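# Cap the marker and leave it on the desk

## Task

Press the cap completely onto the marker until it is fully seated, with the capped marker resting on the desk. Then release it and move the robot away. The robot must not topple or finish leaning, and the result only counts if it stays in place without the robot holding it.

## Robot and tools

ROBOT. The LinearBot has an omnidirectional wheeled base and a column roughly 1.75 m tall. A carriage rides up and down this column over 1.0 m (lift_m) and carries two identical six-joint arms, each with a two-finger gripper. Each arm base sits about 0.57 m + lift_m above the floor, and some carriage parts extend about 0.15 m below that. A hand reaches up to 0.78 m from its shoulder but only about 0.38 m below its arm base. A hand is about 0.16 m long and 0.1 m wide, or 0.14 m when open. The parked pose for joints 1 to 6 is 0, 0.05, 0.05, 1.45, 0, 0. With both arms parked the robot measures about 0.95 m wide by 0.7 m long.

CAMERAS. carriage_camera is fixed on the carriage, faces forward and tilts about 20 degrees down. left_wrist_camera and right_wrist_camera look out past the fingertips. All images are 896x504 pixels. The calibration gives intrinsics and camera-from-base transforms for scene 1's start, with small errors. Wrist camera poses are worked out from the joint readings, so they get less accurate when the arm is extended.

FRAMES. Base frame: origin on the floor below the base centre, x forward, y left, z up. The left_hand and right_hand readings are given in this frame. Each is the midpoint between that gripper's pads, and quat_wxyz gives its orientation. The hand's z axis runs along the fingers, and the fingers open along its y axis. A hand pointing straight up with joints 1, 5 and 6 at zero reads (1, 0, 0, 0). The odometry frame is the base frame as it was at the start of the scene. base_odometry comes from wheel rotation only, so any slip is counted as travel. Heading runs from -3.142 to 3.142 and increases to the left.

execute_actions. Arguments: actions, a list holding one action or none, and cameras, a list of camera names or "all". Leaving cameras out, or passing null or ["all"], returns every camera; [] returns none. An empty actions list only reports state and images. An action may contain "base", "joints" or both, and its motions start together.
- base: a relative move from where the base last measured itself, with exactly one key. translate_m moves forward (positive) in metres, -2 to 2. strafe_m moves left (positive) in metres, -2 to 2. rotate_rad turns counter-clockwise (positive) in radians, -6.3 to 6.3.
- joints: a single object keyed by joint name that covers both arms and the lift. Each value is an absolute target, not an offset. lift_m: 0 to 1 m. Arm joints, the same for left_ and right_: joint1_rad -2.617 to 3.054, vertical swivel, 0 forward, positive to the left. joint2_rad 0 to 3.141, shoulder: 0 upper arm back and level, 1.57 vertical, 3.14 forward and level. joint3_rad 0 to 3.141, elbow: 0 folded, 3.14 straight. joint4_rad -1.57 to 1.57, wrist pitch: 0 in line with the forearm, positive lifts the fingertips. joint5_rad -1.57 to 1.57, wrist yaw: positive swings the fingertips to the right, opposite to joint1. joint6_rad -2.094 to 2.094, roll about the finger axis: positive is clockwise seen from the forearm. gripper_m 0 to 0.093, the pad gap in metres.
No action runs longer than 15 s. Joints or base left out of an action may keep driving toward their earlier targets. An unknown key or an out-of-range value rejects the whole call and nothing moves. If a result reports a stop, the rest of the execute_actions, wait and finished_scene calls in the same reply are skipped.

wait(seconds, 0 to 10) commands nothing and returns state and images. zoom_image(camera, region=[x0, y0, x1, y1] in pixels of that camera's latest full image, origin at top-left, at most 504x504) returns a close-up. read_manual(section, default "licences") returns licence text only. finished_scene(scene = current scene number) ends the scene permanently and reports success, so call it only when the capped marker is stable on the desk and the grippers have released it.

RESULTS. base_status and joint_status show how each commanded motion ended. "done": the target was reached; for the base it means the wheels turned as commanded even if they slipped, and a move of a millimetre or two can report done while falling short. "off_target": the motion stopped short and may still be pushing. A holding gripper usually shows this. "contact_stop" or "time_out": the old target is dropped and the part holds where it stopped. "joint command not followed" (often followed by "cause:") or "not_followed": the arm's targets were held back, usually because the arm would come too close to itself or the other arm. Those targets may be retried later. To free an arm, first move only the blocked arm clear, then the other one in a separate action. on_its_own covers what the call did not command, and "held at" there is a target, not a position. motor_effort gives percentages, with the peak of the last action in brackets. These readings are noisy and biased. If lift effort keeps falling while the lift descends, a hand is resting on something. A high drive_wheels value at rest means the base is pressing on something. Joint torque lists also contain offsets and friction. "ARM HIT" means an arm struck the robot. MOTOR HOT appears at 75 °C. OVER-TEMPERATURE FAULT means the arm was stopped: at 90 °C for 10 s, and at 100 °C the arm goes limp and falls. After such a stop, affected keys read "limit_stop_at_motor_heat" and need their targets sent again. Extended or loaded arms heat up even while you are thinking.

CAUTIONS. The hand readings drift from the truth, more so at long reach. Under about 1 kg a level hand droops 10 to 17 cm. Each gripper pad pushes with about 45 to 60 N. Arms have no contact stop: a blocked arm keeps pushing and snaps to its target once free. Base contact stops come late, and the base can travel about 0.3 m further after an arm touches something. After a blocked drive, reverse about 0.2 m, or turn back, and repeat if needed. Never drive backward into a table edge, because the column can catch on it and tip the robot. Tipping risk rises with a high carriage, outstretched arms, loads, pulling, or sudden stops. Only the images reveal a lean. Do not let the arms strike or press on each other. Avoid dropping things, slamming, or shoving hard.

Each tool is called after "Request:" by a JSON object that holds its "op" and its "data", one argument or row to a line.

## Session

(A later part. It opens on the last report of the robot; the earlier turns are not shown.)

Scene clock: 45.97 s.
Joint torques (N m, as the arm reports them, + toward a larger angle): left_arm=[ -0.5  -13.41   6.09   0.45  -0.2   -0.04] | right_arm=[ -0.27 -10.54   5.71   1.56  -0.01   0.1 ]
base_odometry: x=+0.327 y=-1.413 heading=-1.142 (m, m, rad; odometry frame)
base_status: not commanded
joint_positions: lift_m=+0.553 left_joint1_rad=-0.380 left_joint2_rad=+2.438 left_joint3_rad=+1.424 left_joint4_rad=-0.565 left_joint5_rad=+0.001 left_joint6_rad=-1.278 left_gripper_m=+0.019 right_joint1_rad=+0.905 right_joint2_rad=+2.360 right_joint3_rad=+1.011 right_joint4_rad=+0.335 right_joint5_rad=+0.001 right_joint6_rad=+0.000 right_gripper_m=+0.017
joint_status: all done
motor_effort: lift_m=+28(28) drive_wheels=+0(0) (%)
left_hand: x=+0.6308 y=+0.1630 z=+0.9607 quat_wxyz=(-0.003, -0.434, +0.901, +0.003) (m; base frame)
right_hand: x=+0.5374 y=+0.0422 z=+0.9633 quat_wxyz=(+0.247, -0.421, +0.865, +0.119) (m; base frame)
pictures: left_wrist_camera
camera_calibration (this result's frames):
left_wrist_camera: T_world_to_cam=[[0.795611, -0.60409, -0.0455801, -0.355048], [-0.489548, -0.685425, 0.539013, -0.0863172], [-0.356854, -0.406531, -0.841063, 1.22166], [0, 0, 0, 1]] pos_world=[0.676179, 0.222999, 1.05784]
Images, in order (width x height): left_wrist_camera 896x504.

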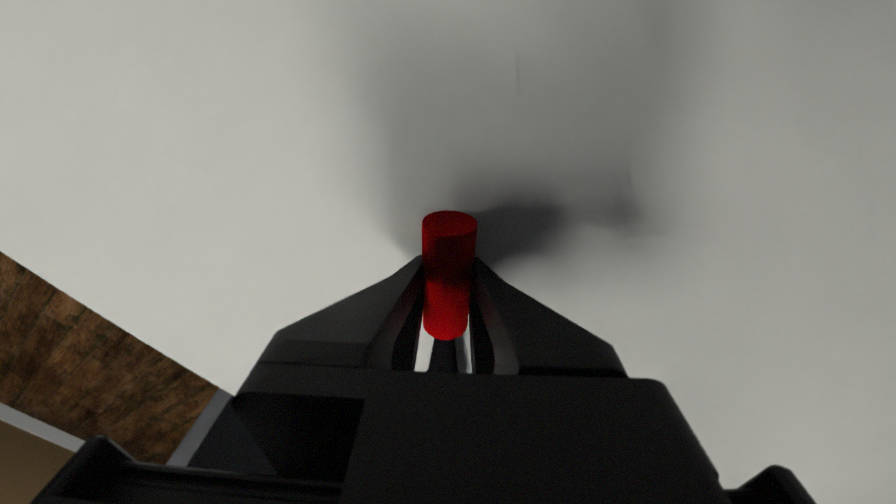

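Request:
{"op": "execute_actions", "data": {
  "actions": [
    {"joints":{"right_joint2_rad":2.44,"right_joint3_rad":1.16,"right_joint4_rad":0.225}}
  ],
  "cameras": ["left_wrist_camera"]
}}

Request:
{"op": "execute_actions", "data": {
  "actions": [
    {"joints":{"right_joint2_rad":2.43,"right_joint3_rad":1.26,"right_joint4_rad":0.43,"left_joint1_rad":-0.44,"left_joint5_rad":0.2,"left_joint4_rad":-0.64,"left_joint3_rad":1.405,"left_joint2_rad":2.45}}
  ],
  "cameras": ["left_wrist_camera"]
}}

Request:
{"op": "execute_actions", "data": {
  "actions": [
    {"joints":{"right_joint2_rad":2.45,"right_joint3_rad":1.2,"right_joint4_rad":0.22,"left_joint1_rad":-0.39,"left_joint5_rad":0.01,"left_joint4_rad":-0.565,"left_joint3_rad":1.426,"left_joint2_rad":2.44}}
  ],
  "cameras": []
}}

Request:
{"op": "execute_actions", "data": {
  "actions": [
    {"joints":{"right_gripper_m":0.06,"left_gripper_m":0.06}}
  ],
  "cameras": []
}}

Request:
{"op": "execute_actions", "data": {
  "actions": [
    {"joints":{"lift_m":0.65}}
  ]
}}

Request:
{"op": "zoom_image", "data": {
  "camera": "left_wrist_camera",
  "region": [390,160,510,280]
}}

Scene clock: 50.43 s.
Joint torques (N m, as the arm reports them, + toward a larger angle): left_arm=[ -0.48 -13.51   6.16   0.44  -0.17  -0.05] | right_arm=[ -0.25 -11.29   6.39   1.51  -0.01   0.1 ]
base_odometry: x=+0.327 y=-1.413 heading=-1.142 (m, m, rad; odometry frame)
base_status: not commanded
joint_positions: lift_m=+0.553 left_joint1_rad=-0.380 left_joint2_rad=+2.438 left_joint3_rad=+1.424 left_joint4_rad=-0.565 left_joint5_rad=+0.001 left_joint6_rad=-1.278 left_gripper_m=+0.019 right_joint1_rad=+0.905 right_joint2_rad=+2.414 right_joint3_rad=+1.149 right_joint4_rad=+0.253 right_joint5_rad=+0.001 right_joint6_rad=+0.000 right_gripper_m=+0.017
joint_status: all done
motor_effort: lift_m=+28(28) drive_wheels=-1(0) (%)
left_hand: x=+0.6308 y=+0.1630 z=+0.9607 quat_wxyz=(-0.003, -0.434, +0.901, +0.003) (m; base frame)
right_hand: x=+0.5554 y=+0.0651 z=+0.9638 quat_wxyz=(+0.249, -0.420, +0.864, +0.120) (m; base frame)
pictures: left_wrist_camera
camera_calibration (this result's frames):
left_wrist_camera: T_world_to_cam=[[0.795611, -0.60409, -0.0455801, -0.355048], [-0.489548, -0.685425, 0.539013, -0.0863172], [-0.356854, -0.406531, -0.841063, 1.22166], [0, 0, 0, 1]] pos_world=[0.676179, 0.222999, 1.05784]
Images, in order (width x height): left_wrist_camera 896x504.

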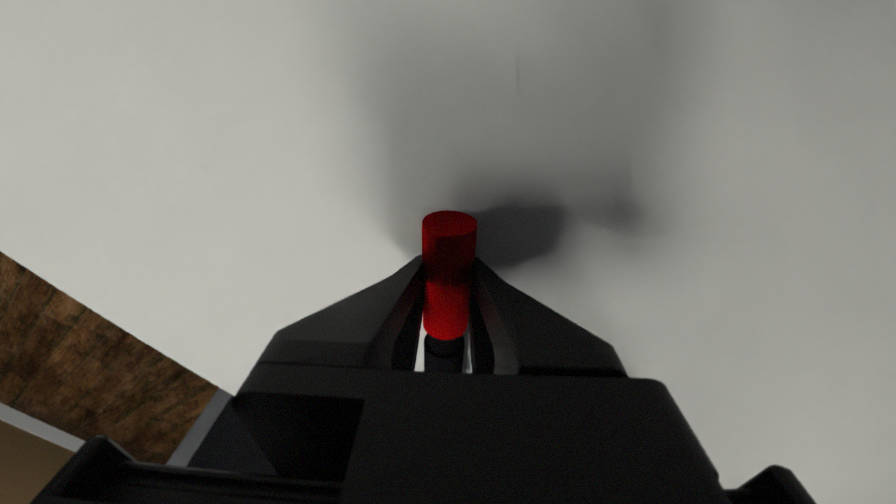

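Scene clock: 51.23 s.
Joint torques (N m, as the arm reports them, + toward a larger angle): left_arm=[ -3.7  -12.53   4.08  -0.25   1.64  -0.02] | right_arm=[ -0.25 -13.43  11.68   4.2    0.04   0.1 ]
base_odometry: x=+0.327 y=-1.413 heading=-1.142 (m, m, rad; odometry frame)
base_status: not commanded
joint_positions: lift_m=+0.553 left_joint1_rad=-0.387 left_joint2_rad=+2.438 left_joint3_rad=+1.424 left_joint4_rad=-0.576 left_joint5_rad=+0.021 left_joint6_rad=-1.282 left_gripper_m=+0.019 right_joint1_rad=+0.905 right_joint2_rad=+2.427 right_joint3_rad=+1.186 right_joint4_rad=+0.242 right_joint5_rad=-0.001 right_joint6_rad=+0.000 right_gripper_m=+0.017
joint_status: left_joint1_rad off_target (ended at -0.387, target -0.440); left_joint4_rad off_target (ended at -0.576, target -0.640); left_joint5_rad off_target (ended at +0.021, target +0.200); right_joint3_rad off_target (ended at +1.186, target +1.260); right_joint4_rad off_target (ended at +0.242, target +0.430); the others done
motor_effort: lift_m=+28(28) drive_wheels=-1(1) (%)
left_hand: x=+0.6258 y=+0.1581 z=+0.9608 quat_wxyz=(-0.014, -0.432, +0.902, +0.000) (m; base frame)
right_hand: x=+0.5612 y=+0.0733 z=+0.9660 quat_wxyz=(+0.254, -0.420, +0.863, +0.124) (m; base frame)
pictures: left_wrist_camera
camera_calibration (this result's frames):
left_wrist_camera: T_world_to_cam=[[0.792384, -0.607876, -0.0511302, -0.346135], [-0.4826, -0.675931, 0.556969, -0.115226], [-0.373129, -0.416658, -0.828958, 1.21813], [0, 0, 0, 1]] pos_world=[0.673184, 0.219253, 1.05626]
Images, in order (width x height): left_wrist_camera 896x504.

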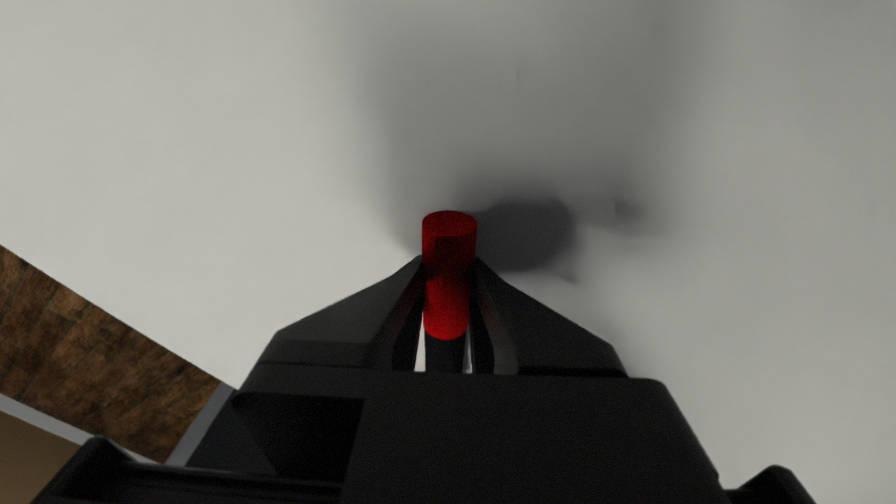

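Scene clock: 52.03 s.
Joint torques (N m, as the arm reports them, + toward a larger angle): left_arm=[ -0.81 -13.28   6.16   0.44  -0.16   0.  ] | right_arm=[ -0.25 -12.07   6.84   1.68  -0.02   0.07]
base_odometry: x=+0.327 y=-1.413 heading=-1.142 (m, m, rad; odometry frame)
base_status: not commanded
joint_positions: lift_m=+0.553 left_joint1_rad=-0.385 left_joint2_rad=+2.438 left_joint3_rad=+1.424 left_joint4_rad=-0.564 left_joint5_rad=+0.008 left_joint6_rad=-1.282 left_gripper_m=+0.019 right_joint1_rad=+0.905 right_joint2_rad=+2.430 right_joint3_rad=+1.186 right_joint4_rad=+0.235 right_joint5_rad=+0.004 right_joint6_rad=+0.001 right_gripper_m=+0.017
joint_status: all done
motor_effort: lift_m=+28(28) drive_wheels=-1(1) (%)
left_hand: x=+0.6296 y=+0.1597 z=+0.9607 quat_wxyz=(-0.006, -0.433, +0.901, +0.000) (m; base frame)
right_hand: x=+0.5604 y=+0.0709 z=+0.9636 quat_wxyz=(+0.250, -0.419, +0.864, +0.120) (m; base frame)
pictures: none
No camera images: the call's "cameras" was empty. Leave "cameras" out to get every camera's image.

Scene clock: 52.67 s.
Joint torques (N m, as the arm reports them, + toward a larger angle): left_arm=[ -0.79 -13.25   6.17   0.43  -0.17  -0.01] | right_arm=[ -0.19 -12.03   6.85   1.69  -0.03   0.09]
base_odometry: x=+0.327 y=-1.413 heading=-1.142 (m, m, rad; odometry frame)
base_status: not commanded
joint_positions: lift_m=+0.553 left_joint1_rad=-0.385 left_joint2_rad=+2.438 left_joint3_rad=+1.424 left_joint4_rad=-0.564 left_joint5_rad=+0.008 left_joint6_rad=-1.282 left_gripper_m=+0.060 right_joint1_rad=+0.905 right_joint2_rad=+2.430 right_joint3_rad=+1.186 right_joint4_rad=+0.232 right_joint5_rad=+0.004 right_joint6_rad=+0.001 right_gripper_m=+0.060
joint_status: all done
motor_effort: lift_m=+28(27) drive_wheels=-1(1) (%)
left_hand: x=+0.6296 y=+0.1597 z=+0.9607 quat_wxyz=(-0.006, -0.433, +0.901, +0.000) (m; base frame)
right_hand: x=+0.5601 y=+0.0705 z=+0.9633 quat_wxyz=(+0.249, -0.420, +0.865, +0.119) (m; base frame)
pictures: none
No camera images: the call's "cameras" was empty. Leave "cameras" out to get every camera's image.

Scene clock: 53.60 s.
Joint torques (N m, as the arm reports them, + toward a larger angle): left_arm=[ -0.76 -13.29   6.3    0.46  -0.17  -0.01] | right_arm=[ -0.24 -13.22   6.36   1.76  -0.03   0.09]
base_odometry: x=+0.327 y=-1.413 heading=-1.142 (m, m, rad; odometry frame)
base_status: not commanded
joint_positions: lift_m=+0.650 left_joint1_rad=-0.385 left_joint2_rad=+2.439 left_joint3_rad=+1.424 left_joint4_rad=-0.564 left_joint5_rad=+0.009 left_joint6_rad=-1.282 left_gripper_m=+0.060 right_joint1_rad=+0.905 right_joint2_rad=+2.444 right_joint3_rad=+1.190 right_joint4_rad=+0.224 right_joint5_rad=+0.003 right_joint6_rad=+0.001 right_gripper_m=+0.060
joint_status: all done
motor_effort: lift_m=+33(40) drive_wheels=-1(1) (%)
left_hand: x=+0.6294 y=+0.1597 z=+1.0569 quat_wxyz=(-0.006, -0.433, +0.901, +0.000) (m; base frame)
right_hand: x=+0.5577 y=+0.0677 z=+1.0534 quat_wxyz=(+0.241, -0.421, +0.867, +0.116) (m; base frame)
pictures: carriage_camera, left_wrist_camera, right_wrist_camera
camera_calibration (this result's frames):
carriage_camera: T_world_to_cam=[[0.0198054, -0.999667, 0.0165363, -0.0307482], [-0.358609, -0.0225418, -0.933216, 1.57267], [0.933278, 0.0125526, -0.358936, 0.402783], [0, 0, 0, 1]] pos_world=[0.188675, -0.000343101, 1.61272]
left_wrist_camera: T_world_to_cam=[[0.794142, -0.60616, -0.0436859, -0.35233], [-0.489601, -0.680708, 0.54491, -0.148011], [-0.36004, -0.411347, -0.837356, 1.29961], [0, 0, 0, 1]] pos_world=[0.675246, 0.220272, 1.1535]
right_wrist_camera: T_world_to_cam=[[0.772164, -0.634777, 0.0286615, -0.422009], [-0.63342, -0.765366, 0.113994, 0.287104], [-0.0504243, -0.106177, -0.993068, 1.20782], [0, 0, 0, 1]] pos_world=[0.568621, 0.0801006, 1.17881]
Images, in order (width x height): carriage_camera 896x504, left_wrist_camera 896x504, right_wrist_camera 896x504.

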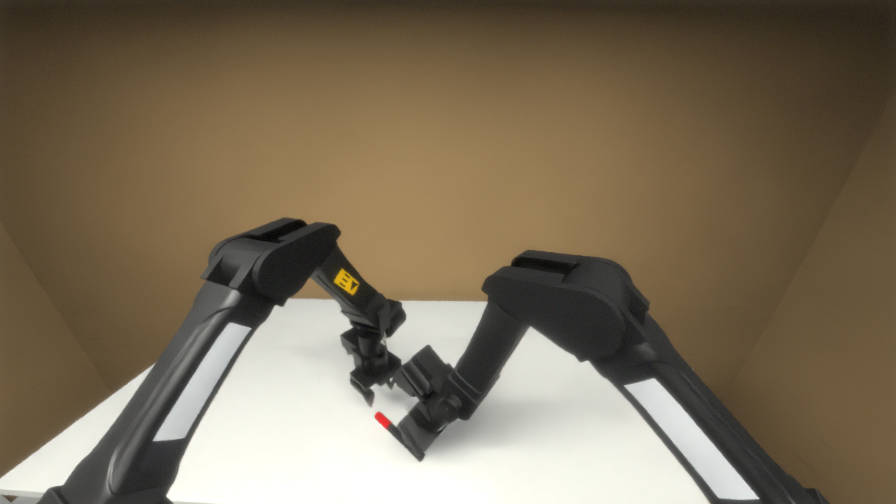

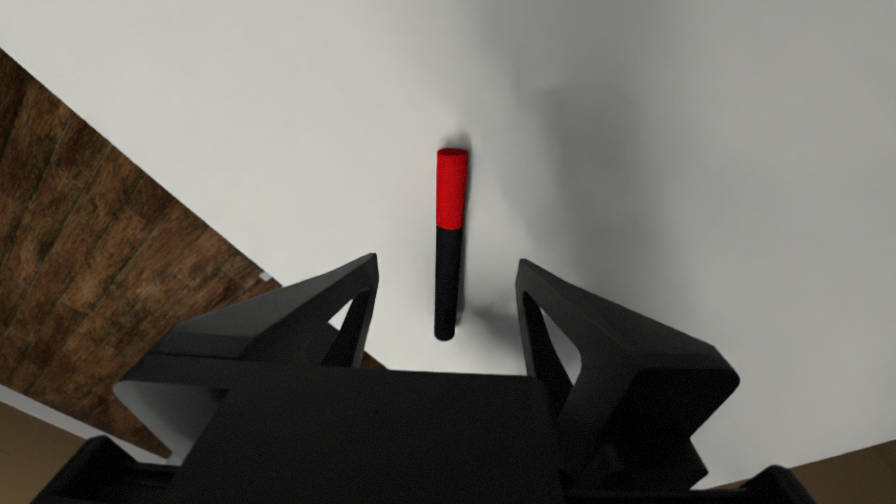

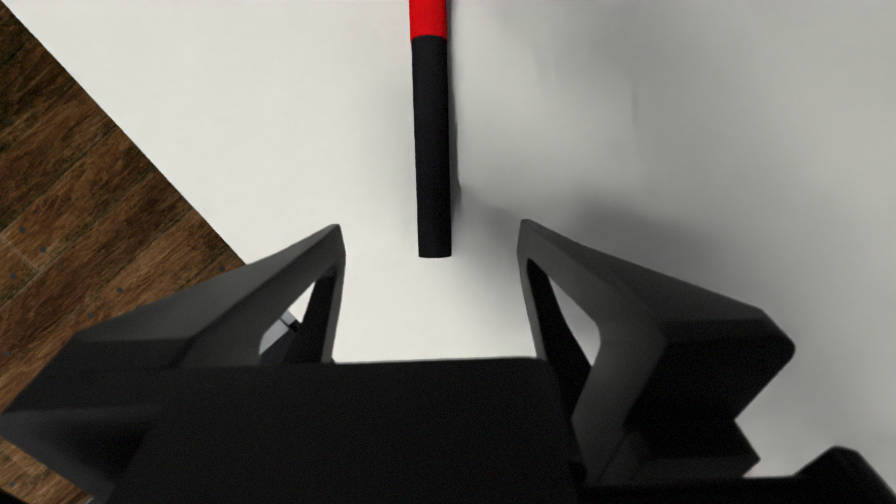

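Region (390, 160, 510, 280) of left_wrist_camera's 896x504 image, scaled by 4.200, with more detail than that image has.

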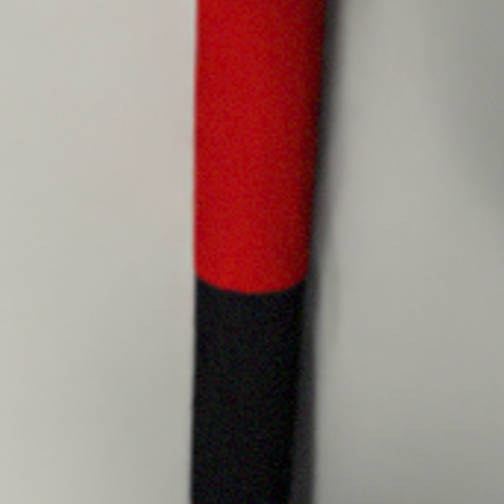

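Request:
{"op": "execute_actions", "data": {
  "actions": [
    {"base":{"translate_m":-0.4},"joints":{"left_joint1_rad":0.2}}
  ],
  "cameras": []
}}

Request:
{"op": "finished_scene", "data": {
  "scene": 2
}}

Scene clock: 57.40 s.
Joint torques (N m, as the arm reports them, + toward a larger angle): left_arm=[ -0.85 -13.14   6.21   0.43  -0.13  -0.03] | right_arm=[ -0.3  -13.21   6.42   1.76  -0.02   0.09]
base_odometry: x=+0.161 y=-1.049 heading=-1.141 (m, m, rad; odometry frame)
base_status: done
joint_positions: lift_m=+0.650 left_joint1_rad=+0.207 left_joint2_rad=+2.439 left_joint3_rad=+1.424 left_joint4_rad=-0.561 left_joint5_rad=+0.006 left_joint6_rad=-1.282 left_gripper_m=+0.060 right_joint1_rad=+0.905 right_joint2_rad=+2.444 right_joint3_rad=+1.190 right_joint4_rad=+0.224 right_joint5_rad=+0.003 right_joint6_rad=+0.001 right_gripper_m=+0.060
joint_status: all done
motor_effort: lift_m=+33(33) drive_wheels=-1(3) (%)
left_hand: x=+0.6518 y=+0.3928 z=+1.0569 quat_wxyz=(-0.004, -0.678, +0.735, -0.001) (m; base frame)
right_hand: x=+0.5580 y=+0.0675 z=+1.0534 quat_wxyz=(+0.241, -0.420, +0.867, +0.116) (m; base frame)
pictures: none
No camera images: the call's "cameras" was empty. Leave "cameras" out to get every camera's image.

The scene is finished: the task was done.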